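# Load two AA batteries into a remote's battery bay

## Task

Seat both AA batteries in the open battery compartment of the remote control, each with correct polarity and pressed fully home against its spring; the remote itself may be moved. The batteries must stay seated on their own, without the robot holding them, and anything the robot is touching at the end must not sag more than about a fingernail's width once released.

## Robot and tools

Robot: two xArm7-style arms with parallel grippers, named left_arm and right_arm. The names are just labels, not image sides. left_arm's base sits at (+0.058, +0.429, 0) m, yawed slightly (quat_wxyz +1.000, 0, 0, -0.021); right_arm's base sits at (-0.035, -0.320, 0) m (quat_wxyz +0.997, 0, 0, -0.076). The shared scene frame has its origin on the tabletop between the arms, +z up, +x reaching out over the table, and left_arm on the +y side.

execute_actions takes "actions", a list holding zero or one item, plus an optional boolean "pictures". An empty list sends nothing and returns the current state with camera images. A motion item is {"rows": [...], "steps": n}: n is 4 to 15 control steps of 1/30 s (default 15). Each row is used for one step; if there are fewer rows than steps, the final row repeats. A wait item is {"steps": n} with n up to 300 and no rows; it sends no command. Images come back only for an empty list or when "pictures": true.

Every row is one flat list of 16 numbers covering both arms, even if one arm should stay still (repeat its current values then). Order: left_arm's 7 joint targets then its gripper opening, then right_arm's 7 joint targets then its opening. Joint values are absolute target angles in radians, in the same form the Joint positions line prints, not offsets. Joint order and stated ranges for each arm: waist -6.283..6.283, shoulder -2.059..2.094, upper arm roll -6.283..6.283, elbow -0.192..3.927, forearm roll -6.283..6.283, wrist pitch -1.693..3.142, wrist roll -6.283..6.283. A target beyond a range end by over 0.010 rad, and farther out than the joint's last reported angle, gets the whole call refused (nothing is sent). True ends may differ by up to 0.010 rad; a joint commanded past its true end stops there and a "joint sent to its limit" line may appear, possibly referring to an earlier action. Opening is an absolute value from -1 (closed) to +1 (fully open, about 0.084 m between pads).

Motion limits: each joint target moves at most 3.14 rad/s with 0.16 s of ramp-up, all joints of an arm arriving together. Per step the target is held within 0.623 rad of the measured angle, and if targets would move the gripper more than 70 mm from where it is measured, the whole arm's targets are pulled back. So large moves need several calls. Between calls the arms keep heading toward the last row sent until everything nearly stops or a step is HELD; after that only a new action moves them further. Each action's result is captured 4 steps before it ends; those remaining steps run afterwards.

Result lines: per arm, end_effector_position (m) and end_effector_quat_wxyz plus linear and angular velocities, all in the scene frame; printed positions can be off, more so at long reach. end_effector_position is the pinch point between closed pads, about 2 cm behind the fingertips; fingertips advance about 10 mm along the gripper's +z as it closes. Fingers point along gripper +z and close along its y axis. Joint positions and Joint velocities give each arm's 7 joints then pad gap in metres. grip_measured is the measured opening on the command scale. "joint command not followed" means a clearance check altered or blocked some joint targets; the rest of the row still ran. HELD marks steps where your row was partly or wholly not sent. Joint torque readings include offsets, scale and noise and are nonzero in free air.

Gripping: to hold something, keep commanding an opening well below grip_measured; the lower, the stronger the squeeze (about 24 N per pad at most for parts up to roughly 6 cm wide). Closing fast can overshoot and even force the fingers open. Commanding exactly grip_measured still presses lightly. Brief tugs on held parts or shoves on loose items may occur.

Avoid: letting the arms collide or press against each other; knocking or placing anything off the table; dropping, slamming or shoving hard. Load limits (N m): waist 47, shoulder 47, upper arm roll 28.2, elbow 28.2, forearm roll 28.2, wrist pitch 18.8, wrist roll 18.8, held weight included. Reaching one triggers a TORQUE FAULT: the arm backs that joint off, pauses 10 s and drops the rest of the call. Holding loads heats motors; MOTOR HOT appears from 65 °C, and at 80 °C an OVER-TEMPERATURE FAULT brakes the arm until it cools. Prefer quick, smooth motion and low effort.

Cameras: cam_head_left and cam_head_right (fixed, 504x504) and cam_left_wrist, cam_right_wrist (on each hand, 504x504). zoom_image takes "camera" (one of those names) and "region" [x0, y0, x1, y1] in pixels of that camera's latest full image, origin top-left, at most 504x504, and returns an enlarged view. Calibration matrices are provided; wrist camera poses follow the arm's joint readings and all carry small errors.

read_manual (optional "section", only "licences") returns licence text and moves nothing. finished_scene takes "scene", the number of the current scene; it ends and grades that scene irreversibly, so call it only when the batteries are seated and stable without the robot's help. Replying without any tool call ends everything.

Each tool is called after ">>>" as a command line: name --argument value for each argument, lists and objects as JSON in quotes; but a table of rows of numbers goes row by row, as --pt "numbers of a row", without its own name.

## Session

>>> execute_actions --actions '[]'

Scene clock: 0.00 s of 5800.00 s.
left_arm: end_effector_position=(+0.4550, +0.4116, +0.2486) grip_measured=+1.00 end_effector_quat_wxyz=(-0.000, +1.000, -0.023, -0.003) end_effector_velocity=(-0.000, -0.000, -0.000) end_effector_angular_velocity=(-0.001, +0.000, +0.001) | right_arm: end_effector_position=(+0.0651, +0.1485, +0.2671) grip_measured=+1.00 end_effector_quat_wxyz=(-0.431, +0.665, -0.359, +0.493) end_effector_velocity=(-0.000, +0.000, -0.000) end_effector_angular_velocity=(+0.000, +0.001, +0.001)
Joint positions: left_arm=[-0.002 -0.252  0.     0.915  0.001  1.173  0.002  0.084] | right_arm=[ 0.228 -1.433  1.526  0.778  0.024  0.632  2.7    0.084]
Joint velocities: left_arm=[ 0.001 -0.    -0.    -0.    -0.001  0.     0.    -0.   ] | right_arm=[ 0.001  0.     0.     0.     0.001  0.    -0.    -0.   ]
Joint torques (N m, as the arm reports them, + toward a larger angle): no reading
Motor temperatures (°C, as the motors report them): left_arm=[35 34 39 34 40 35 39] | right_arm=[36 38 38 38 40 40 42]

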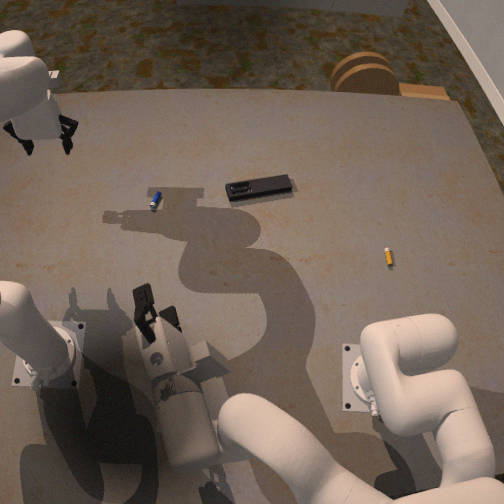

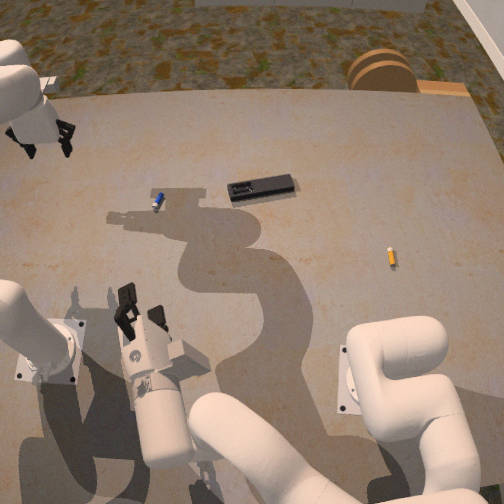

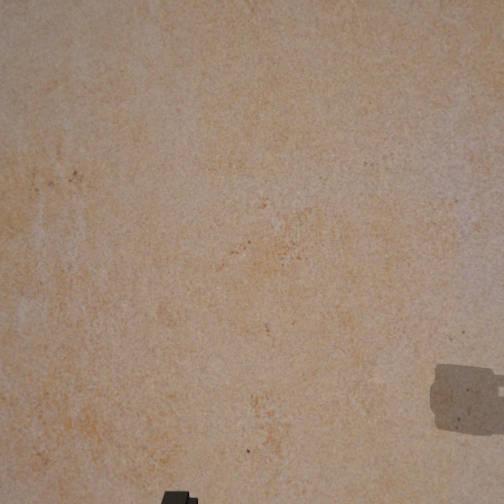

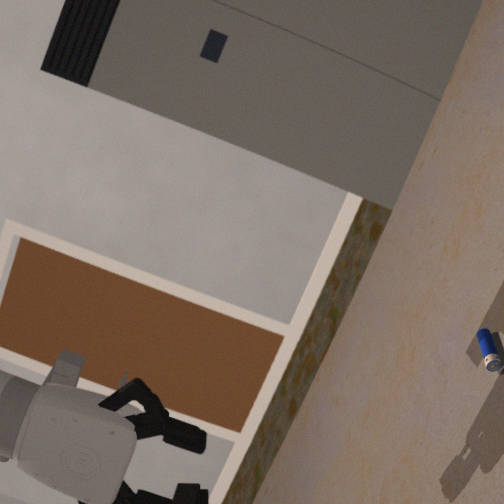

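>>> zoom_image --camera "cam_head_left" --region '[210, 160, 310, 220]'

>>> zoom_image --camera "cam_head_right" --region '[210, 160, 310, 220]'

>>> zoom_image --camera "cam_head_left" --region '[130, 175, 190, 225]'

>>> zoom_image --camera "cam_head_left" --region '[360, 235, 420, 285]'

Region (210, 160, 310, 220) of cam_head_left's 504x504 image, scaled by 5.040, with more detail than that image has; it fills the top 302 rows of this view, and the rest is white.

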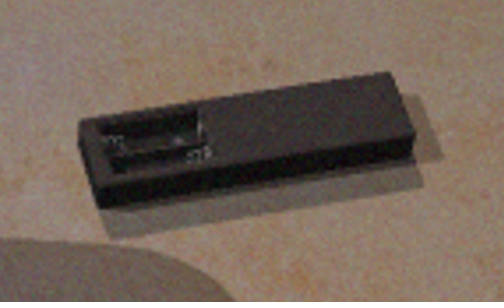

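Region (210, 160, 310, 220) of cam_head_right's 504x504 image, scaled by 5.040, with more detail than that image has; it fills the top 302 rows of this view, and the rest is white.

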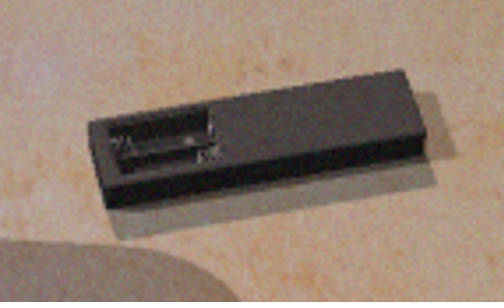

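Region (130, 175, 190, 225) of cam_head_left's 504x504 image, scaled by 8.400, with more detail than that image has.

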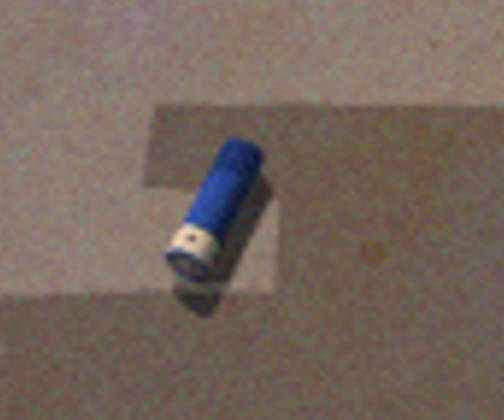

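Region (360, 235, 420, 285) of cam_head_left's 504x504 image, scaled by 8.400, with more detail than that image has.

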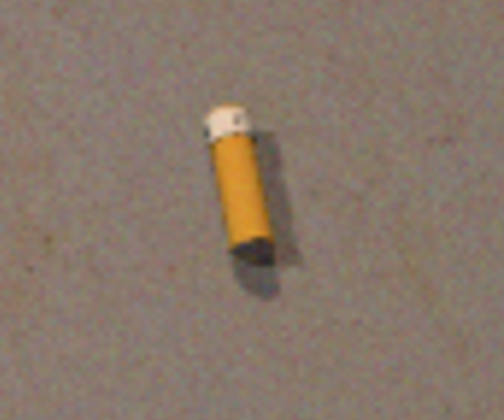

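>>> execute_actions --actions '[{"rows":[[-0.002,-0.252,0,0.915,0,1.173,0,1, 0.1,-1.1,1.0,0.75,0,0.8,2.72,1],[-0.002,-0.252,0,0.915,0,1.173,0,1, 0.1,-1.1,1.0,0.75,0,0.8,2.72,1],[-0.002,-0.252,0,0.915,0,1.173,0,1, 0.1,-1.1,1.0,0.75,0,0.8,2.72,1],[-0.002,-0.252,0,0.915,0,1.173,0,1, 0.1,-1.1,1.0,0.75,0,0.8,2.72,1],[-0.002,-0.252,0,0.915,0,1.173,0,1, -0.12,-0.453,0,0.601,0,1.054,2.72,1]],"steps":15}]'

>>> execute_actions --actions '[{"rows":[[-0.814,0.345,0,1.483,0,1.138,0,1, -0.12,-0.453,0,0.601,0,1.054,2.72,1]],"steps":15}]'

>>> execute_actions --actions '[{"steps":20}]' --pictures true

Scene clock: 2.63 s of 5800.00 s.
left_arm: end_effector_position=(+0.4550, +0.4112, +0.2486) grip_measured=+1.00 end_effector_quat_wxyz=(-0.000, +1.000, -0.022, -0.003) end_effector_velocity=(+0.000, +0.000, +0.000) end_effector_angular_velocity=(-0.000, -0.001, +0.002) | right_arm: end_effector_position=(+0.1837, +0.0519, +0.3280) grip_measured=+1.00 end_effector_quat_wxyz=(-0.350, +0.597, -0.589, +0.418) end_effector_velocity=(+0.419, -0.448, +0.034) end_effector_angular_velocity=(+0.706, +1.192, -1.412)
Joint positions: left_arm=[-0.002 -0.252  0.     0.915  0.     1.173  0.     0.084] | right_arm=[ 0.114 -1.177  1.226  0.729  0.014  0.773  2.709  0.084]
Joint velocities: left_arm=[ 0.     0.     0.     0.001 -0.     0.    -0.001  0.   ] | right_arm=[-0.414  0.991 -0.993 -0.225 -0.023  0.481  0.02  -0.   ]
Joint torques (N m, as the arm reports them, + toward a larger angle): left_arm=[ -1.63 -11.19   0.33  11.68   0.67  -0.9    0.24] | right_arm=[  0.54   7.76 -19.42   3.88   0.25  -0.63  -0.27]
Motor temperatures (°C, as the motors report them): left_arm=[35 35 39 35 40 35 39] | right_arm=[36 38 39 38 40 40 42]
Steps of this call (steps 1 to 68: nothing new was sent; steps 69 to 79: the first 11 steps of this action). Readings (joint positions):
69: left_arm=[-0.002 -0.252 0.000 0.915 0.001 1.173 0.002] | right_arm=[0.228 -1.433 1.525 0.778 0.024 0.632 2.700]
70: left_arm=[-0.002 -0.252 0.000 0.915 0.001 1.173 0.001] | right_arm=[0.227 -1.428 1.520 0.778 0.023 0.635 2.700]
72: left_arm=[-0.002 -0.252 -0.000 0.915 0.000 1.173 0.000] | right_arm=[0.213 -1.389 1.463 0.778 0.020 0.655 2.703]
76: left_arm=[-0.002 -0.252 -0.000 0.915 0.000 1.173 0.000] | right_arm=[0.156 -1.271 1.322 0.752 0.016 0.723 2.707]
79: the state above

Scene clock: 3.13 s of 5800.00 s.
left_arm: end_effector_position=(+0.5023, +0.2496, +0.2391) grip_measured=+1.00 end_effector_quat_wxyz=(-0.000, +0.982, -0.190, -0.001) end_effector_velocity=(-0.003, -0.596, -0.059) end_effector_angular_velocity=(-0.003, -0.001, -1.154) | right_arm: end_effector_position=(+0.3143, -0.1920, +0.2850) grip_measured=+1.00 end_effector_quat_wxyz=(+0.137, -0.384, +0.890, -0.205) end_effector_velocity=(+0.099, -0.506, -0.122) end_effector_angular_velocity=(+0.883, +0.781, -1.364)
Joint positions: left_arm=[-0.342  0.023  0.001  1.177  0.     1.156  0.     0.084] | right_arm=[-0.037 -0.719  0.647  0.646  0.005  0.953  2.716  0.084]
Joint velocities: left_arm=[-1.127  0.762 -0.028  0.72  -0.003 -0.044  0.    -0.   ] | right_arm=[-0.204  0.654 -1.348 -0.111 -0.012  0.246  0.01   0.   ]
Joint torques (N m, as the arm reports them, + toward a larger angle): left_arm=[ -1.74 -16.34  -0.04  11.02   0.64  -0.63   0.16] | right_arm=[ 0.83 -3.31 -8.91 11.15 -0.19 -2.13 -0.4 ]
Motor temperatures (°C, as the motors report them): left_arm=[35 35 39 35 40 35 39] | right_arm=[36 38 39 38 40 40 42]
Steps of this call (steps 1 to 4: the last 4 steps of your previous action; steps 5 to 15: the first 11 steps of this action). Readings (joint positions):
5: left_arm=[-0.003 -0.252 0.000 0.915 0.000 1.173 -0.000] | right_arm=[0.052 -1.005 1.053 0.695 0.010 0.846 2.712]
6: left_arm=[-0.010 -0.245 0.002 0.922 0.000 1.173 -0.000] | right_arm=[0.041 -0.970 1.017 0.689 0.009 0.859 2.712]
8: left_arm=[-0.069 -0.187 0.010 0.981 0.001 1.170 -0.000] | right_arm=[0.020 -0.904 0.941 0.677 0.008 0.884 2.713]
12: left_arm=[-0.228 -0.054 0.002 1.104 0.000 1.161 -0.000] | right_arm=[-0.015 -0.790 0.779 0.658 0.006 0.926 2.715]
15: the state above

Scene clock: 3.80 s of 5800.00 s.
left_arm: end_effector_position=(+0.4353, +0.0039, +0.2017) grip_measured=+1.00 end_effector_quat_wxyz=(-0.001, +0.912, -0.410, +0.002) end_effector_velocity=(+0.030, +0.022, +0.007) end_effector_angular_velocity=(-0.002, -0.022, +0.063) | right_arm: end_effector_position=(+0.2843, -0.4077, +0.2010) grip_measured=+1.00 end_effector_quat_wxyz=(+0.001, -0.077, +0.997, -0.001) end_effector_velocity=(+0.001, -0.002, +0.002) end_effector_angular_velocity=(+0.002, -0.005, -0.006)
Joint positions: left_arm=[-0.809  0.343  0.007  1.483  0.     1.138 -0.     0.084] | right_arm=[-0.119 -0.455  0.004  0.602  0.     1.054  2.72   0.084]
Joint velocities: left_arm=[ 0.031 -0.006  0.034  0.008  0.004 -0.002 -0.001 -0.   ] | right_arm=[ 0.001 -0.002 -0.008  0.002 -0.001 -0.001  0.    -0.   ]
Joint torques (N m, as the arm reports them, + toward a larger angle): left_arm=[ -9.47 -20.18  -3.74  11.03   0.59  -0.87   0.16] | right_arm=[ 0.04 -8.13 -0.32 11.5   0.36 -1.59 -0.33]
Motor temperatures (°C, as the motors report them): left_arm=[36 35 39 35 40 35 39] | right_arm=[36 38 39 38 40 40 42]
Kept back: nothing.
Steps of this call (steps 1 to 4: the last 4 steps of your previous action; steps 5 to 20: the robot went on to your last target). Readings (joint positions):
1: left_arm=[-0.379 0.049 -0.000 1.201 -0.000 1.155 0.000] | right_arm=[-0.044 -0.698 0.602 0.642 0.005 0.961 2.716]
2: left_arm=[-0.416 0.074 -0.001 1.225 -0.000 1.153 0.000] | right_arm=[-0.050 -0.678 0.556 0.639 0.004 0.969 2.717]
4: left_arm=[-0.488 0.123 -0.001 1.271 -0.000 1.151 0.000] | right_arm=[-0.062 -0.640 0.461 0.633 0.003 0.983 2.717]
8: left_arm=[-0.629 0.218 -0.001 1.362 -0.000 1.145 0.000] | right_arm=[-0.085 -0.564 0.272 0.620 0.002 1.012 2.718]
20: the state above
camera_calibration (this result's frames):
cam_left_wrist: T_world_to_cam=[[-0.741966, -0.670434, 0.00211622, 0.356228], [-0.670396, 0.741881, -0.0135117, 0.361905], [0.00748875, -0.011444, -0.999906, 0.329148], [0, 0, 0, 1]] pos_world=[0.504464, -0.0258962, 0.333253]
cam_right_wrist: T_world_to_cam=[[-0.13802, 0.99035, 0.0125171, 0.470918], [0.990346, 0.138161, -0.0111919, -0.156037], [-0.0128132, 0.0108516, -0.999859, 0.342077], [0, 0, 0, 1]] pos_world=[0.22391, -0.448528, 0.334388]

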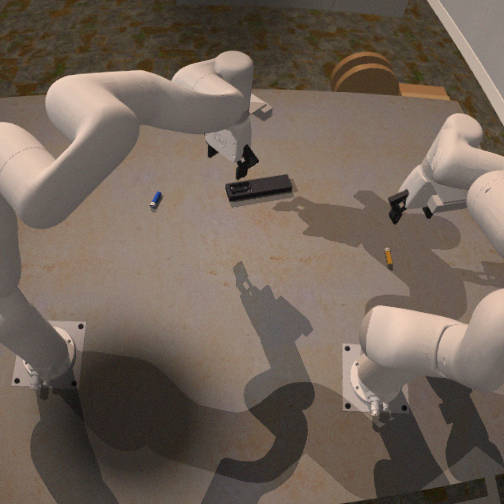

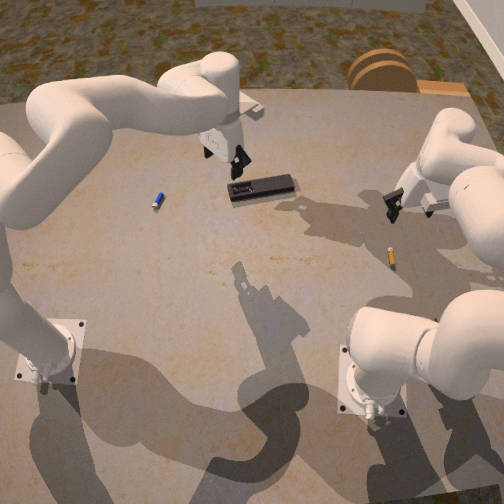

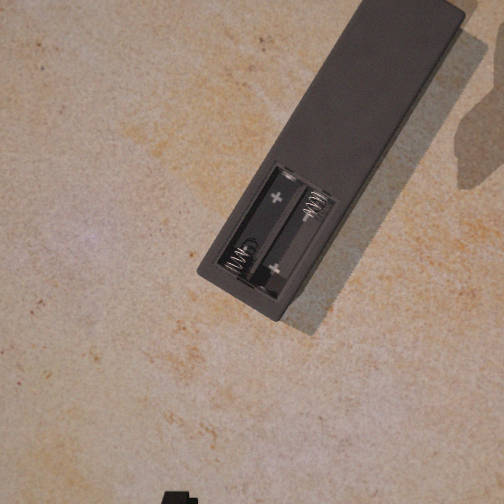

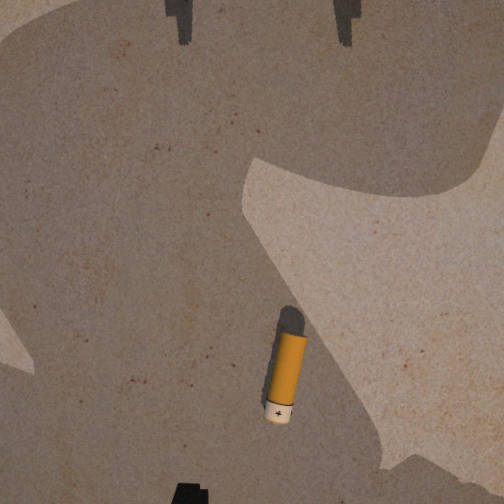

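>>> zoom_image --camera "cam_left_wrist" --region '[180, 140, 360, 330]'

Region (180, 140, 360, 330) of cam_left_wrist's 504x504 image, scaled by 2.653, with more detail than that image has; it fills the left 477 columns of this view, and the rest is white.

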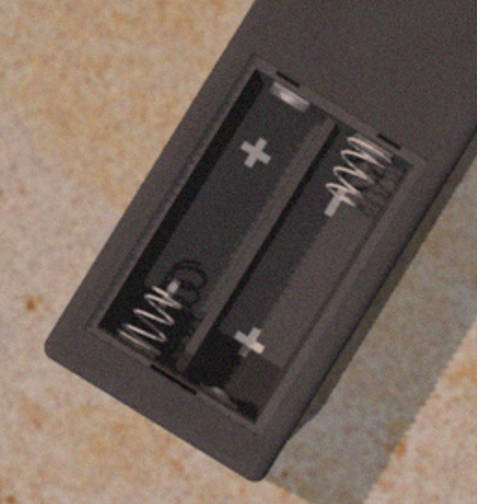

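>>> execute_actions --actions '[{"rows":[[-0.456,0.136,0,1.048,0,0.911,3.03,1, -0.143,-0.128,0,0.416,0,0.544,2.886,1]],"steps":15}]'

>>> execute_actions --actions '[{"steps":30}]' --pictures true

Scene clock: 8.90 s of 5800.00 s.
left_arm: end_effector_position=(+0.4789, +0.1284, +0.1684) grip_measured=+1.00 end_effector_quat_wxyz=(-0.000, +0.836, -0.548, +0.000) end_effector_velocity=(+0.068, +0.401, -0.104) end_effector_angular_velocity=(-0.004, +0.005, -1.969) | right_arm: end_effector_position=(+0.2830, -0.4164, +0.0662) grip_measured=+1.00 end_effector_quat_wxyz=(-0.006, +0.013, +1.000, +0.002) end_effector_velocity=(-0.114, +0.018, -0.289) end_effector_angular_velocity=(+0.047, +0.168, -0.347)
Joint positions: left_arm=[-0.58   0.209  0.002  1.2    0.     0.991  0.541  0.084] | right_arm=[-0.141 -0.147 -0.     0.425 -0.     0.584  2.873  0.084]
Joint velocities: left_arm=[ 0.731 -0.436 -0.024 -0.901 -0.001 -0.465  2.678  0.   ] | right_arm=[-0.044  0.657 -0.002 -0.422 -0.001 -0.905  0.302 -0.   ]
Joint torques (N m, as the arm reports them, + toward a larger angle): left_arm=[ -3.97 -18.63  -0.24  11.25   0.58  -0.9    0.84] | right_arm=[  0.99 -24.33   0.    14.95   0.38  -1.42  -0.78]
Motor temperatures (°C, as the motors report them): left_arm=[36 35 40 36 40 35 39] | right_arm=[36 38 39 39 40 40 42]
Steps of this call (steps 1 to 30: the robot went on to your last target; steps 31 to 100: nothing new was sent; then 1.40 s passed at rest; steps 101 to 111: the first 11 steps of this action). Readings (joint positions):
101: left_arm=[-0.814 0.345 -0.000 1.483 -0.000 1.138 0.001] | right_arm=[-0.120 -0.453 0.000 0.601 -0.000 1.053 2.720]
102: left_arm=[-0.810 0.342 -0.002 1.477 -0.000 1.134 0.010] | right_arm=[-0.120 -0.449 0.000 0.599 0.000 1.044 2.723]
104: left_arm=[-0.776 0.319 -0.010 1.431 -0.000 1.108 0.080] | right_arm=[-0.123 -0.408 0.000 0.579 0.000 0.972 2.746]
108: left_arm=[-0.657 0.254 0.004 1.294 0.000 1.039 0.310] | right_arm=[-0.134 -0.250 0.000 0.485 -0.000 0.736 2.823]
111: the state above

Scene clock: 9.90 s of 5800.00 s.
left_arm: end_effector_position=(+0.4850, +0.1963, +0.1504) grip_measured=+1.00 end_effector_quat_wxyz=(+0.000, +0.191, +0.982, -0.000) end_effector_velocity=(-0.000, +0.000, -0.000) end_effector_angular_velocity=(-0.000, +0.001, -0.010) | right_arm: end_effector_position=(+0.2844, -0.4174, +0.0599) grip_measured=+1.00 end_effector_quat_wxyz=(+0.000, +0.020, +1.000, -0.000) end_effector_velocity=(+0.000, -0.000, +0.000) end_effector_angular_velocity=(+0.000, -0.001, -0.001)
Joint positions: left_arm=[-0.456  0.136 -0.     1.048 -0.     0.911  3.029  0.084] | right_arm=[-0.143 -0.128  0.     0.416  0.     0.544  2.886  0.084]
Joint velocities: left_arm=[ 0.001 -0.    -0.    -0.001 -0.001  0.     0.011  0.   ] | right_arm=[-0.     0.    -0.     0.     0.001 -0.    -0.    -0.   ]
Joint torques (N m, as the arm reports them, + toward a larger angle): left_arm=[ -1.88 -16.94   0.14  10.81   0.48  -0.86   0.01] | right_arm=[  0.32 -11.4   -0.24   9.11   0.4   -1.63  -0.37]
Motor temperatures (°C, as the motors report them): left_arm=[36 35 40 36 40 35 39] | right_arm=[36 38 39 39 40 40 42]
Kept back: nothing.
Steps of this call (steps 1 to 4: the last 4 steps of your previous action; steps 5 to 30: the robot went on to your last target). Readings (joint positions):
1: left_arm=[-0.556 0.195 0.002 1.171 0.000 0.975 0.635] | right_arm=[-0.142 -0.132 -0.000 0.415 -0.000 0.563 2.880]
2: left_arm=[-0.534 0.182 0.002 1.144 0.000 0.962 0.735] | right_arm=[-0.143 -0.127 -0.000 0.411 -0.000 0.553 2.884]
4: left_arm=[-0.499 0.162 0.003 1.102 0.000 0.941 0.942] | right_arm=[-0.143 -0.128 -0.000 0.416 -0.000 0.546 2.885]
8: left_arm=[-0.469 0.144 -0.000 1.064 -0.000 0.920 1.360] | right_arm=[-0.143 -0.130 0.000 0.418 0.000 0.544 2.886]
30: the state above
camera_calibration (this result's frames):
cam_left_wrist: T_world_to_cam=[[0.36759, 0.929977, 0.00456822, -0.330452], [0.929958, -0.367535, -0.00976288, -0.307075], [-0.00740027, 0.00783699, -0.999942, 0.283106], [0, 0, 0, 1]] pos_world=[0.409133, 0.192233, 0.281601]
cam_right_wrist: T_world_to_cam=[[0.055457, 0.998347, 0.0150702, 0.430396], [0.998387, -0.0552623, -0.0130484, -0.23923], [-0.012194, 0.0157695, -0.999801, 0.202941], [0, 0, 0, 1]] pos_world=[0.21745, -0.446106, 0.193293]

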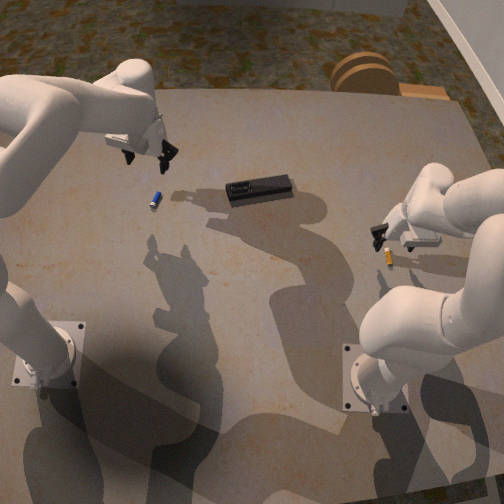

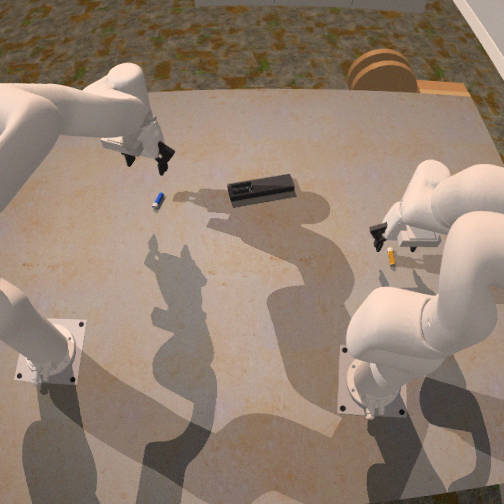

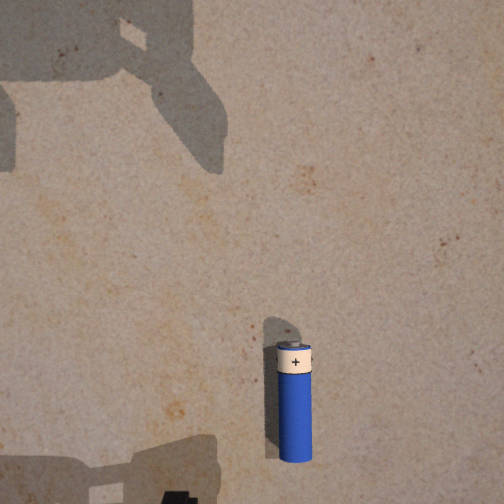

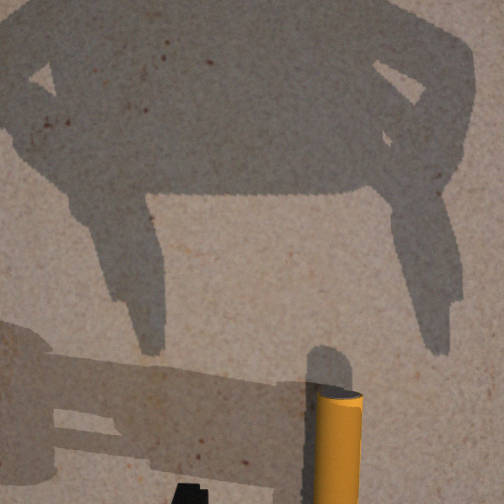

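>>> execute_actions --actions '[{"rows":[[-0.489,0.209,0,0.876,0,0.667,2.988,0, -0.143,-0.06,0,0.41,0,0.47,2.886,0],[-0.489,0.209,0,0.876,0,0.667,2.988,0, -0.143,-0.06,0,0.41,0,0.47,2.886,0],[-0.489,0.209,0,0.876,0,0.667,2.988,0, -0.143,-0.06,0,0.41,0,0.47,2.886,0],[-0.489,0.209,0,0.876,0,0.667,2.988,0, -0.143,0.0074,0,0.4034,0,0.396,2.886,0]],"steps":15}]'

>>> execute_actions --actions '[{"steps":10}]' --pictures true

Scene clock: 11.63 s of 5800.00 s.
left_arm: end_effector_position=(+0.4525, +0.1960, +0.0673) grip_measured=-0.01 end_effector_quat_wxyz=(-0.004, +0.188, +0.982, +0.001) end_effector_velocity=(+0.105, -0.034, +0.102) end_effector_angular_velocity=(-0.153, -0.276, +0.053) | right_arm: end_effector_position=(+0.2837, -0.4171, +0.0215) grip_measured=-0.01 end_effector_quat_wxyz=(-0.001, +0.020, +1.000, +0.000) end_effector_velocity=(+0.035, -0.012, +0.024) end_effector_angular_velocity=(-0.029, -0.093, -0.004)
Joint positions: left_arm=[-0.49   0.212 -0.001  0.873 -0.     0.669  2.988  0.044] | right_arm=[-0.143  0.008  0.     0.403 -0.     0.397  2.886  0.044]
Joint velocities: left_arm=[ 0.017 -0.098  0.033  0.15   0.001 -0.067 -0.005  0.   ] | right_arm=[-0.002 -0.029 -0.002  0.043 -0.001 -0.025  0.     0.   ]
Joint torques (N m, as the arm reports them, + toward a larger angle): left_arm=[ -2.   -16.39  -0.11   8.85   0.55  -0.53   0.06] | right_arm=[  0.38 -12.49  -0.2    7.36   0.42  -1.23  -0.37]
Motor temperatures (°C, as the motors report them): left_arm=[36 35 39 36 40 35 39] | right_arm=[36 38 39 39 40 40 42]
Steps of this call (steps 1 to 15: the robot went on to your last target; steps 16 to 41: nothing new was sent; steps 42 to 52: the first 11 steps of this action). Readings (joint positions):
42: left_arm=[-0.456 0.136 0.000 1.048 -0.000 0.910 3.030] | right_arm=[-0.143 -0.128 -0.000 0.416 -0.000 0.543 2.886]
43: left_arm=[-0.457 0.137 0.000 1.043 0.000 0.900 3.028] | right_arm=[-0.143 -0.121 -0.000 0.416 -0.000 0.534 2.886]
45: left_arm=[-0.465 0.153 0.002 1.002 0.000 0.829 3.016] | right_arm=[-0.143 -0.079 -0.000 0.414 0.000 0.488 2.886]
49: left_arm=[-0.489 0.213 -0.002 0.873 -0.000 0.684 2.991] | right_arm=[-0.143 0.006 0.000 0.401 -0.000 0.404 2.886]
52: the state above

Scene clock: 11.97 s of 5800.00 s.
left_arm: end_effector_position=(+0.4554, +0.1952, +0.0704) grip_measured=-0.01 end_effector_quat_wxyz=(+0.000, +0.187, +0.982, -0.000) end_effector_velocity=(-0.001, +0.001, -0.002) end_effector_angular_velocity=(+0.001, +0.003, +0.002) | right_arm: end_effector_position=(+0.2845, -0.4174, +0.0222) grip_measured=-0.01 end_effector_quat_wxyz=(+0.000, +0.020, +1.000, -0.000) end_effector_velocity=(-0.001, +0.000, -0.001) end_effector_angular_velocity=(+0.001, +0.002, +0.001)
Joint positions: left_arm=[-0.489  0.209  0.     0.876 -0.     0.667  2.988  0.044] | right_arm=[-0.143  0.007 -0.     0.403  0.     0.396  2.886  0.044]
Joint velocities: left_arm=[ 0.     0.001  0.    -0.003 -0.002 -0.001 -0.    -0.   ] | right_arm=[ 0.     0.002 -0.    -0.    -0.    -0.    -0.    -0.   ]
Joint torques (N m, as the arm reports them, + toward a larger angle): left_arm=[ -1.73 -17.14   0.14   9.66   0.46  -0.94  -0.01] | right_arm=[  0.32 -12.84  -0.28   7.79   0.41  -1.64  -0.28]
Motor temperatures (°C, as the motors report them): left_arm=[36 35 39 36 40 35 39] | right_arm=[36 38 39 39 40 40 42]
Kept back: nothing.
Steps of this call (steps 1 to 4: the last 4 steps of your previous action; steps 5 to 10: the robot went on to your last target). Readings (joint positions):
1: left_arm=[-0.489 0.209 0.000 0.877 -0.000 0.668 2.988] | right_arm=[-0.143 0.007 -0.000 0.404 0.000 0.396 2.886]
2: left_arm=[-0.489 0.207 0.001 0.880 -0.000 0.667 2.988] | right_arm=[-0.143 0.007 -0.000 0.404 0.000 0.396 2.886]
4: left_arm=[-0.489 0.207 0.001 0.880 0.000 0.667 2.988] | right_arm=[-0.143 0.006 -0.000 0.404 0.000 0.396 2.886]
8: left_arm=[-0.489 0.208 0.000 0.877 -0.000 0.667 2.988] | right_arm=[-0.143 0.007 -0.000 0.404 0.000 0.396 2.886]
10: the state above
camera_calibration (this result's frames):
cam_left_wrist: T_world_to_cam=[[0.360223, 0.932855, 0.00462286, -0.315393], [0.932833, -0.360164, -0.0102273, -0.283521], [-0.00787557, 0.00799645, -0.999937, 0.203048], [0, 0, 0, 1]] pos_world=[0.379688, 0.190478, 0.201593]
cam_right_wrist: T_world_to_cam=[[0.0554662, 0.998348, 0.0149883, 0.431001], [0.99839, -0.0552777, -0.0127118, -0.239872], [-0.0118623, 0.0156692, -0.999807, 0.165085], [0, 0, 0, 1]] pos_world=[0.217538, -0.446136, 0.155544]

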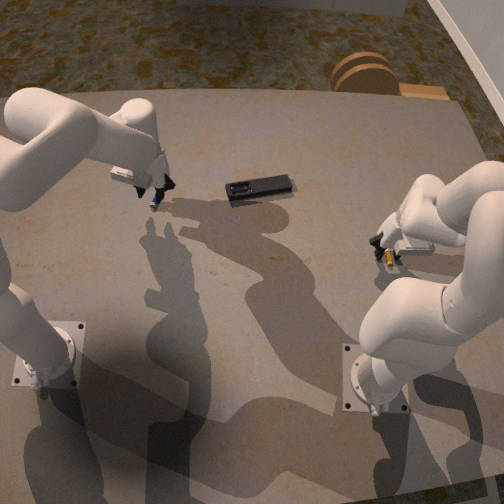

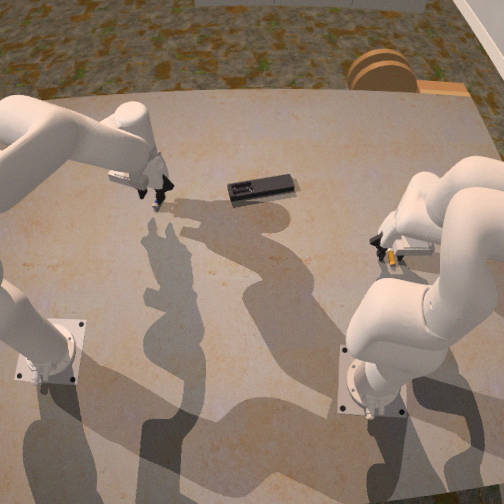

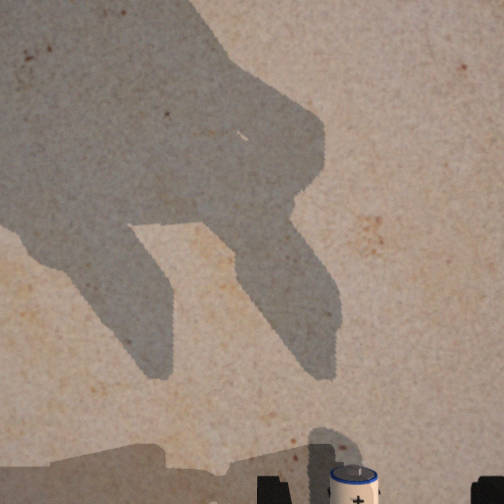

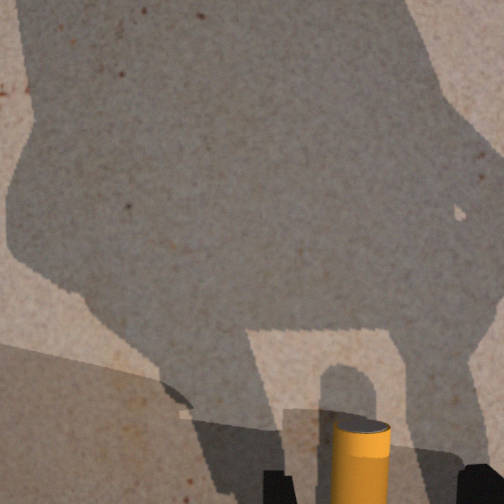

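>>> execute_actions --actions '[{"rows":[[-0.489,0.24,0,0.872,0,0.632,2.988,0, -0.143,0.0074,0,0.4034,0,0.396,2.886,-0.2],[-0.489,0.24,0,0.872,0,0.632,2.988,0, -0.143,0.0074,0,0.4034,0,0.396,2.886,-0.3],[-0.489,0.27,0,0.868,0,0.598,2.988,0, -0.143,0.0074,0,0.4034,0,0.396,2.886,-0.4],[-0.489,0.27,0,0.868,0,0.598,2.988,0, -0.143,0.0074,0,0.4034,0,0.396,2.886,-0.5],[-0.489,0.30,0,0.864,0,0.564,2.988,0, -0.143,0.0074,0,0.4034,0,0.396,2.886,-0.55],[-0.489,0.30,0,0.864,0,0.564,2.988,0, -0.143,0.0074,0,0.4034,0,0.396,2.886,-0.6],[-0.489,0.3213,0,0.8613,0,0.54,2.988,0, -0.143,0.0074,0,0.4034,0,0.396,2.886,-0.65],[-0.489,0.3213,0,0.8613,0,0.54,2.988,0, -0.143,0.0074,0,0.4034,0,0.396,2.886,-0.7],[-0.489,0.3213,0,0.8613,0,0.54,2.988,0, -0.143,0.0074,0,0.4034,0,0.396,2.886,-0.75],[-0.489,0.3213,0,0.8613,0,0.54,2.988,0, -0.143,0.0074,0,0.4034,0,0.396,2.886,-0.85]],"steps":15}]'

>>> execute_actions --actions '[{"rows":[[-0.489,0.3213,0,0.8613,0,0.54,2.988,-0.2, -0.143,0.0074,0,0.4034,0,0.396,2.886,-0.85],[-0.489,0.3213,0,0.8613,0,0.54,2.988,-0.3, -0.143,0.0074,0,0.4034,0,0.396,2.886,-0.85],[-0.489,0.3213,0,0.8613,0,0.54,2.988,-0.4, -0.143,0.0074,0,0.4034,0,0.396,2.886,-0.85],[-0.489,0.3213,0,0.8613,0,0.54,2.988,-0.5, -0.143,0.0074,0,0.4034,0,0.396,2.886,-0.85],[-0.489,0.3213,0,0.8613,0,0.54,2.988,-0.55, -0.143,0.0074,0,0.4034,0,0.396,2.886,-0.85],[-0.489,0.3213,0,0.8613,0,0.54,2.988,-0.6, -0.143,0.0074,0,0.4034,0,0.396,2.886,-0.85],[-0.489,0.3213,0,0.8613,0,0.54,2.988,-0.65, -0.143,0.0074,0,0.4034,0,0.396,2.886,-0.85],[-0.489,0.3213,0,0.8613,0,0.54,2.988,-0.7, -0.143,0.0074,0,0.4034,0,0.396,2.886,-0.85],[-0.489,0.3213,0,0.8613,0,0.54,2.988,-0.75, -0.143,0.0074,0,0.4034,0,0.396,2.886,-0.85],[-0.489,0.3213,0,0.8613,0,0.54,2.988,-0.9, -0.143,0.0074,0,0.4034,0,0.396,2.886,-0.85]],"steps":15}]' --pictures true

Scene clock: 13.50 s of 5800.00 s.
left_arm: end_effector_position=(+0.4539, +0.1961, +0.0220) grip_measured=-0.01 end_effector_quat_wxyz=(-0.002, +0.187, +0.982, +0.001) end_effector_velocity=(+0.037, -0.022, +0.022) end_effector_angular_velocity=(-0.058, -0.099, -0.000) | right_arm: end_effector_position=(+0.2844, -0.4174, +0.0220) grip_measured=-0.69 end_effector_quat_wxyz=(+0.000, +0.020, +1.000, +0.000) end_effector_velocity=(+0.001, -0.000, +0.000) end_effector_angular_velocity=(-0.000, -0.001, +0.001)
Joint positions: left_arm=[-0.489  0.322  0.     0.86  -0.     0.542  2.988  0.044] | right_arm=[-0.143  0.007  0.     0.403  0.     0.396  2.886  0.014]
Joint velocities: left_arm=[ 0.001  0.001 -0.001  0.056  0.    -0.06  -0.    -0.001] | right_arm=[ 0.    -0.     0.     0.001  0.    -0.    -0.     0.   ]
Joint torques (N m, as the arm reports them, + toward a larger angle): left_arm=[ -1.74 -18.52   0.     8.03   0.55  -0.66   0.03] | right_arm=[  0.4  -12.73  -0.31   7.89   0.35  -1.63  -0.29]
Motor temperatures (°C, as the motors report them): left_arm=[36 35 39 36 40 35 39] | right_arm=[36 38 39 39 40 40 42]
Steps of this call (steps 1 to 15: the robot went on to your last target; steps 16 to 35: nothing new was sent; steps 36 to 46: the first 11 steps of this action). Readings (joint positions):
36: left_arm=[-0.489 0.209 -0.000 0.876 -0.000 0.666 2.988] | right_arm=[-0.143 0.007 -0.000 0.403 -0.000 0.396 2.886]
37: left_arm=[-0.489 0.215 -0.000 0.876 0.000 0.657 2.988] | right_arm=[-0.143 0.007 -0.000 0.403 -0.000 0.396 2.886]
39: left_arm=[-0.489 0.242 -0.000 0.874 0.000 0.626 2.988] | right_arm=[-0.143 0.007 -0.000 0.403 -0.000 0.396 2.886]
43: left_arm=[-0.489 0.305 0.000 0.862 -0.000 0.561 2.988] | right_arm=[-0.143 0.007 0.000 0.403 0.000 0.396 2.886]
46: the state above

Scene clock: 14.00 s of 5800.00 s.
left_arm: end_effector_position=(+0.4553, +0.1952, +0.0231) grip_measured=-0.70 end_effector_quat_wxyz=(+0.000, +0.187, +0.982, -0.000) end_effector_velocity=(+0.000, +0.000, +0.000) end_effector_angular_velocity=(-0.000, -0.000, -0.001) | right_arm: end_effector_position=(+0.2844, -0.4174, +0.0220) grip_measured=-0.69 end_effector_quat_wxyz=(+0.000, +0.020, +1.000, +0.000) end_effector_velocity=(+0.000, -0.000, +0.000) end_effector_angular_velocity=(-0.000, -0.001, -0.001)
Joint positions: left_arm=[-0.489  0.321  0.     0.861  0.     0.54   2.988  0.013] | right_arm=[-0.143  0.007  0.     0.403  0.     0.396  2.886  0.014]
Joint velocities: left_arm=[ 0.     0.    -0.     0.     0.     0.     0.001  0.   ] | right_arm=[-0.001 -0.    -0.     0.    -0.    -0.     0.     0.   ]
Joint torques (N m, as the arm reports them, + toward a larger angle): left_arm=[ -1.76 -17.52   0.25   8.94   0.47  -0.75   0.17] | right_arm=[  0.25 -12.79  -0.29   7.94   0.41  -1.64  -0.28]
Motor temperatures (°C, as the motors report them): left_arm=[36 35 39 37 40 35 39] | right_arm=[36 38 39 39 40 40 42]
Steps of this call (steps 1 to 4: the last 4 steps of your previous action; steps 5 to 15: the first 11 steps of this action). Readings (joint positions):
5: left_arm=[-0.489 0.320 -0.000 0.862 0.000 0.540 2.988] | right_arm=[-0.143 0.007 0.000 0.403 0.000 0.396 2.886]
6: left_arm=[-0.489 0.321 -0.000 0.862 0.000 0.540 2.988] | right_arm=[-0.143 0.007 0.000 0.403 0.000 0.396 2.886]
8: left_arm=[-0.489 0.321 -0.000 0.861 0.000 0.540 2.988] | right_arm=[-0.143 0.007 0.000 0.403 0.000 0.396 2.886]
12: left_arm=[-0.489 0.321 0.000 0.861 0.000 0.540 2.988] | right_arm=[-0.143 0.007 0.000 0.403 0.000 0.396 2.886]
15: the state above
camera_calibration (this result's frames):
cam_left_wrist: T_world_to_cam=[[0.360303, 0.932823, 0.00469294, -0.315187], [0.932799, -0.36024, -0.0106697, -0.283784], [-0.00826237, 0.0082219, -0.999932, 0.155914], [0, 0, 0, 1]] pos_world=[0.379565, 0.190502, 0.154355]
cam_right_wrist: T_world_to_cam=[[0.0554478, 0.998348, 0.0150741, 0.430973], [0.998387, -0.0552528, -0.0130609, -0.239753], [-0.0122065, 0.015774, -0.999801, 0.165095], [0, 0, 0, 1]] pos_world=[0.217485, -0.446113, 0.155434]

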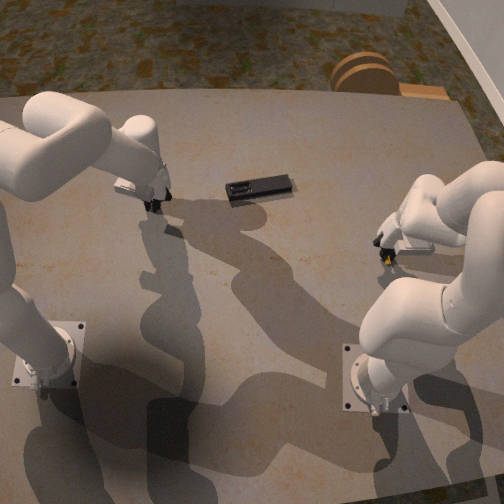

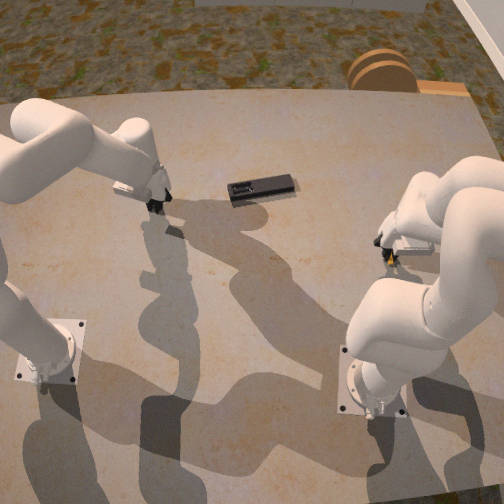

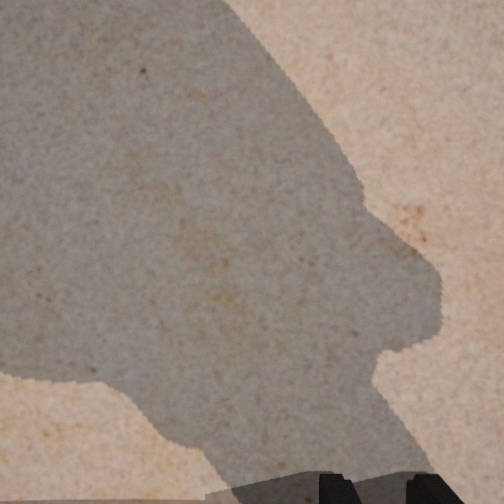

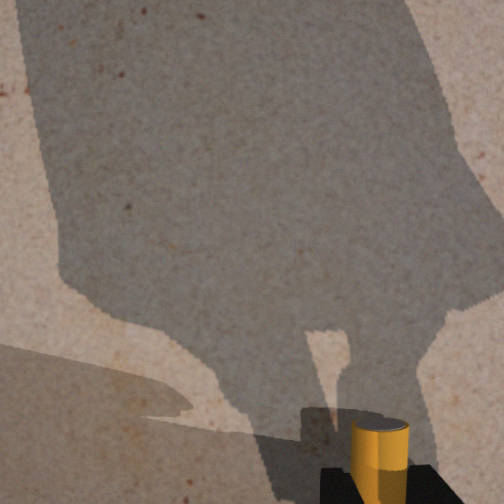

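>>> execute_actions --actions '[{"rows":[[-0.489,0.109,0,0.915,0,0.806,2.988,-0.9, -0.143,-0.30,0,0.4735,0,0.773,2.886,-0.85]],"steps":12}]'

>>> execute_actions --actions '[{"rows":[[-0.05,0.109,0,0.915,0,0.806,3.14,-0.9, 0.87,0.462,0,1.4175,0,0.9556,2.886,-0.85]],"steps":15}]'

>>> execute_actions --actions '[{"steps":12}]' --pictures true

Scene clock: 15.10 s of 5800.00 s.
left_arm: end_effector_position=(+0.4609, +0.1917, +0.1190) grip_measured=-0.70 end_effector_quat_wxyz=(+0.009, +0.188, +0.982, -0.003) end_effector_velocity=(+0.045, -0.031, +0.338) end_effector_angular_velocity=(-0.153, -0.259, -0.007) | right_arm: end_effector_position=(+0.2903, -0.4193, +0.1069) grip_measured=-0.69 end_effector_quat_wxyz=(+0.006, +0.020, +1.000, -0.002) end_effector_velocity=(+0.013, -0.006, +0.408) end_effector_angular_velocity=(-0.061, -0.203, -0.005)
Joint positions: left_arm=[-0.489  0.118 -0.     0.919  0.     0.781  2.988  0.013] | right_arm=[-0.143 -0.253 -0.     0.467  0.     0.709  2.886  0.014]
Joint velocities: left_arm=[-0.003 -0.628 -0.005  0.237  0.     0.564 -0.001  0.   ] | right_arm=[-0.002 -1.151 -0.004  0.316 -0.001  1.255  0.     0.   ]
Joint torques (N m, as the arm reports them, + toward a larger angle): left_arm=[-1.5   1.56  0.66  3.43  0.31 -0.69  0.19] | right_arm=[ 0.84  2.57  0.18  5.9   0.47 -1.71 -0.35]
Motor temperatures (°C, as the motors report them): left_arm=[36 35 39 37 40 35 39] | right_arm=[36 38 39 40 40 40 42]
Steps of this call (steps 1 to 4: the last 4 steps of your previous action; steps 5 to 15: the robot went on to your last target; steps 16 to 25: nothing new was sent; steps 26 to 33: the first 8 steps of this action). Readings (joint positions):
26: left_arm=[-0.489 0.321 0.000 0.861 0.000 0.541 2.988] | right_arm=[-0.143 0.007 0.000 0.404 -0.000 0.397 2.886]
27: left_arm=[-0.489 0.316 0.000 0.862 0.000 0.550 2.988] | right_arm=[-0.143 0.001 0.000 0.404 -0.000 0.406 2.886]
29: left_arm=[-0.489 0.269 0.000 0.869 -0.000 0.621 2.988] | right_arm=[-0.143 -0.052 0.000 0.413 -0.000 0.478 2.886]
33: the state above

Scene clock: 15.60 s of 5800.00 s.
left_arm: end_effector_position=(+0.5116, +0.3521, +0.1187) grip_measured=-0.70 end_effector_quat_wxyz=(-0.001, +0.069, +0.998, +0.000) end_effector_velocity=(+0.103, +0.564, +0.014) end_effector_angular_velocity=(-0.003, -0.031, +0.835) | right_arm: end_effector_position=(+0.3852, -0.2916, +0.1140) grip_measured=-0.69 end_effector_quat_wxyz=(-0.036, -0.161, +0.986, +0.003) end_effector_velocity=(+0.290, +0.511, +0.033) end_effector_angular_velocity=(+0.007, -0.093, +1.163)
Joint positions: left_arm=[-0.127  0.111  0.001  0.914  0.     0.806  3.113  0.013] | right_arm=[ 0.22   0.048 -0.     0.835 -0.     0.859  2.886  0.014]
Joint velocities: left_arm=[ 1.218 -0.019  0.027  0.013  0.001  0.001  0.409  0.   ] | right_arm=[ 1.145  0.851  0.018  1.134 -0.001  0.19  -0.     0.   ]
Joint torques (N m, as the arm reports them, + toward a larger angle): left_arm=[ -5.75 -16.53  -0.25   9.91   0.51  -0.81  -0.13] | right_arm=[ -0.48 -19.1   -0.33  10.31   0.43  -1.56  -0.35]
Motor temperatures (°C, as the motors report them): left_arm=[36 35 40 37 40 35 39] | right_arm=[36 38 39 40 40 40 42]
Steps of this call (steps 1 to 4: the last 4 steps of your previous action; steps 5 to 15: the first 11 steps of this action). Readings (joint positions):
5: left_arm=[-0.489 0.110 -0.000 0.912 -0.000 0.806 2.988] | right_arm=[-0.142 -0.300 -0.000 0.473 -0.000 0.772 2.886]
6: left_arm=[-0.482 0.112 -0.002 0.911 -0.000 0.806 2.992] | right_arm=[-0.135 -0.291 -0.002 0.479 -0.000 0.776 2.886]
8: left_arm=[-0.422 0.112 -0.012 0.912 -0.000 0.806 3.014] | right_arm=[-0.072 -0.226 -0.007 0.543 -0.000 0.796 2.886]
12: left_arm=[-0.250 0.112 0.002 0.913 0.000 0.806 3.070] | right_arm=[0.102 -0.052 -0.001 0.718 -0.000 0.837 2.886]
15: the state above

Scene clock: 16.00 s of 5800.00 s.
left_arm: end_effector_position=(+0.5164, +0.3846, +0.1198) grip_measured=-0.70 end_effector_quat_wxyz=(-0.000, +0.047, +0.999, -0.000) end_effector_velocity=(+0.004, +0.024, +0.001) end_effector_angular_velocity=(+0.004, -0.003, +0.052) | right_arm: end_effector_position=(+0.4293, -0.0647, +0.1228) grip_measured=-0.69 end_effector_quat_wxyz=(-0.011, -0.370, +0.929, -0.001) end_effector_velocity=(-0.056, +0.589, -0.004) end_effector_angular_velocity=(+0.052, -0.092, +1.023)
Joint positions: left_arm=[-0.052  0.109 -0.002  0.915 -0.     0.806  3.14   0.013] | right_arm=[ 0.654  0.325  0.001  1.226 -0.     0.924  2.886  0.014]
Joint velocities: left_arm=[ 0.019  0.001  0.033  0.003  0.001 -0.    -0.    -0.   ] | right_arm=[ 1.025  0.647 -0.001  0.905  0.001  0.152 -0.    -0.   ]
Joint torques (N m, as the arm reports them, + toward a larger angle): left_arm=[ -2.83 -16.31  -0.28  10.49   0.43  -0.94   0.14] | right_arm=[  1.27 -22.55   0.24  10.73   0.36  -1.3   -0.32]
Motor temperatures (°C, as the motors report them): left_arm=[36 35 40 37 40 35 39] | right_arm=[36 38 39 40 40 40 42]
Kept back: nothing.
Steps of this call (steps 1 to 4: the last 4 steps of your previous action; steps 5 to 12: the robot went on to your last target). Readings (joint positions):
1: left_arm=[-0.089 0.110 0.003 0.915 0.000 0.806 3.125] | right_arm=[0.258 0.075 0.000 0.872 -0.000 0.865 2.886]
2: left_arm=[-0.063 0.110 0.008 0.915 0.000 0.806 3.133] | right_arm=[0.295 0.100 0.000 0.908 -0.000 0.871 2.886]
4: left_arm=[-0.046 0.109 0.010 0.915 0.000 0.806 3.139] | right_arm=[0.370 0.146 0.000 0.974 -0.000 0.882 2.886]
8: left_arm=[-0.054 0.109 -0.006 0.915 -0.000 0.806 3.140] | right_arm=[0.515 0.237 0.001 1.103 -0.000 0.903 2.886]
12: the state above
camera_calibration (this result's frames):
cam_left_wrist: T_world_to_cam=[[0.08519, 0.996355, 0.00449903, -0.396619], [0.996309, -0.0851364, -0.0109942, -0.410105], [-0.0105711, 0.00541902, -0.999929, 0.253821], [0, 0, 0, 1]] pos_world=[0.445063, 0.358883, 0.251079]
cam_right_wrist: T_world_to_cam=[[-0.675639, 0.736942, 0.0206873, 0.365571], [0.736152, 0.675902, -0.0351595, -0.201003], [-0.0398931, -0.00852612, -0.999168, 0.272254], [0, 0, 0, 1]] pos_world=[0.405824, -0.131225, 0.257397]

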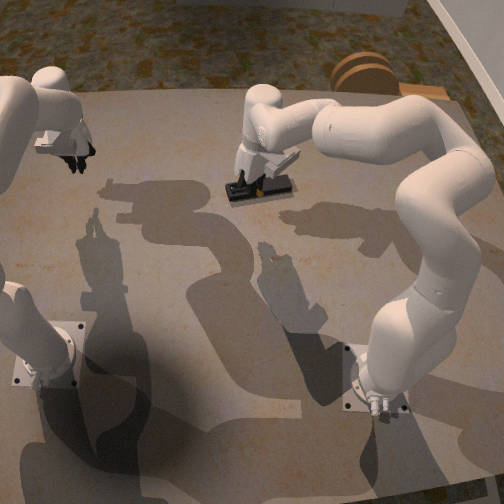

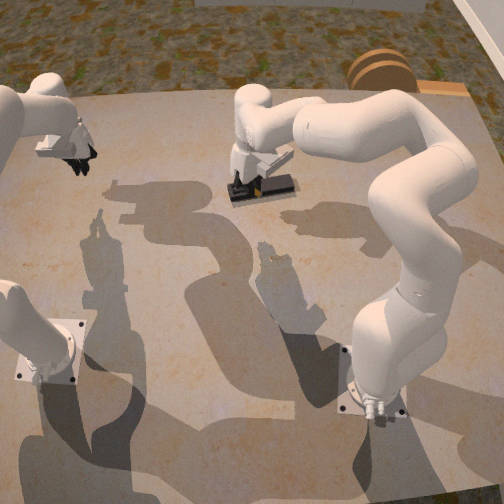

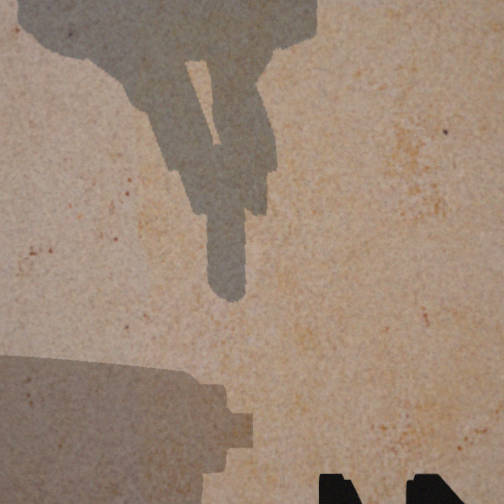

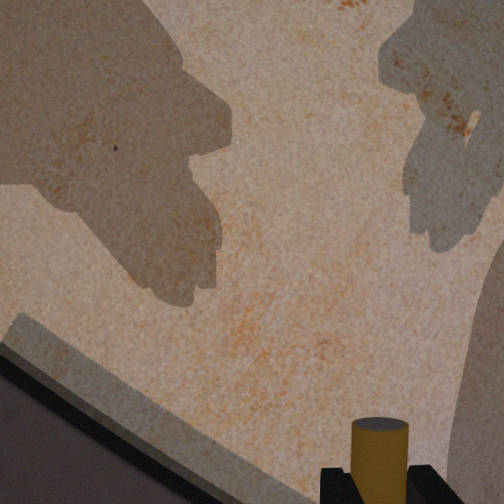

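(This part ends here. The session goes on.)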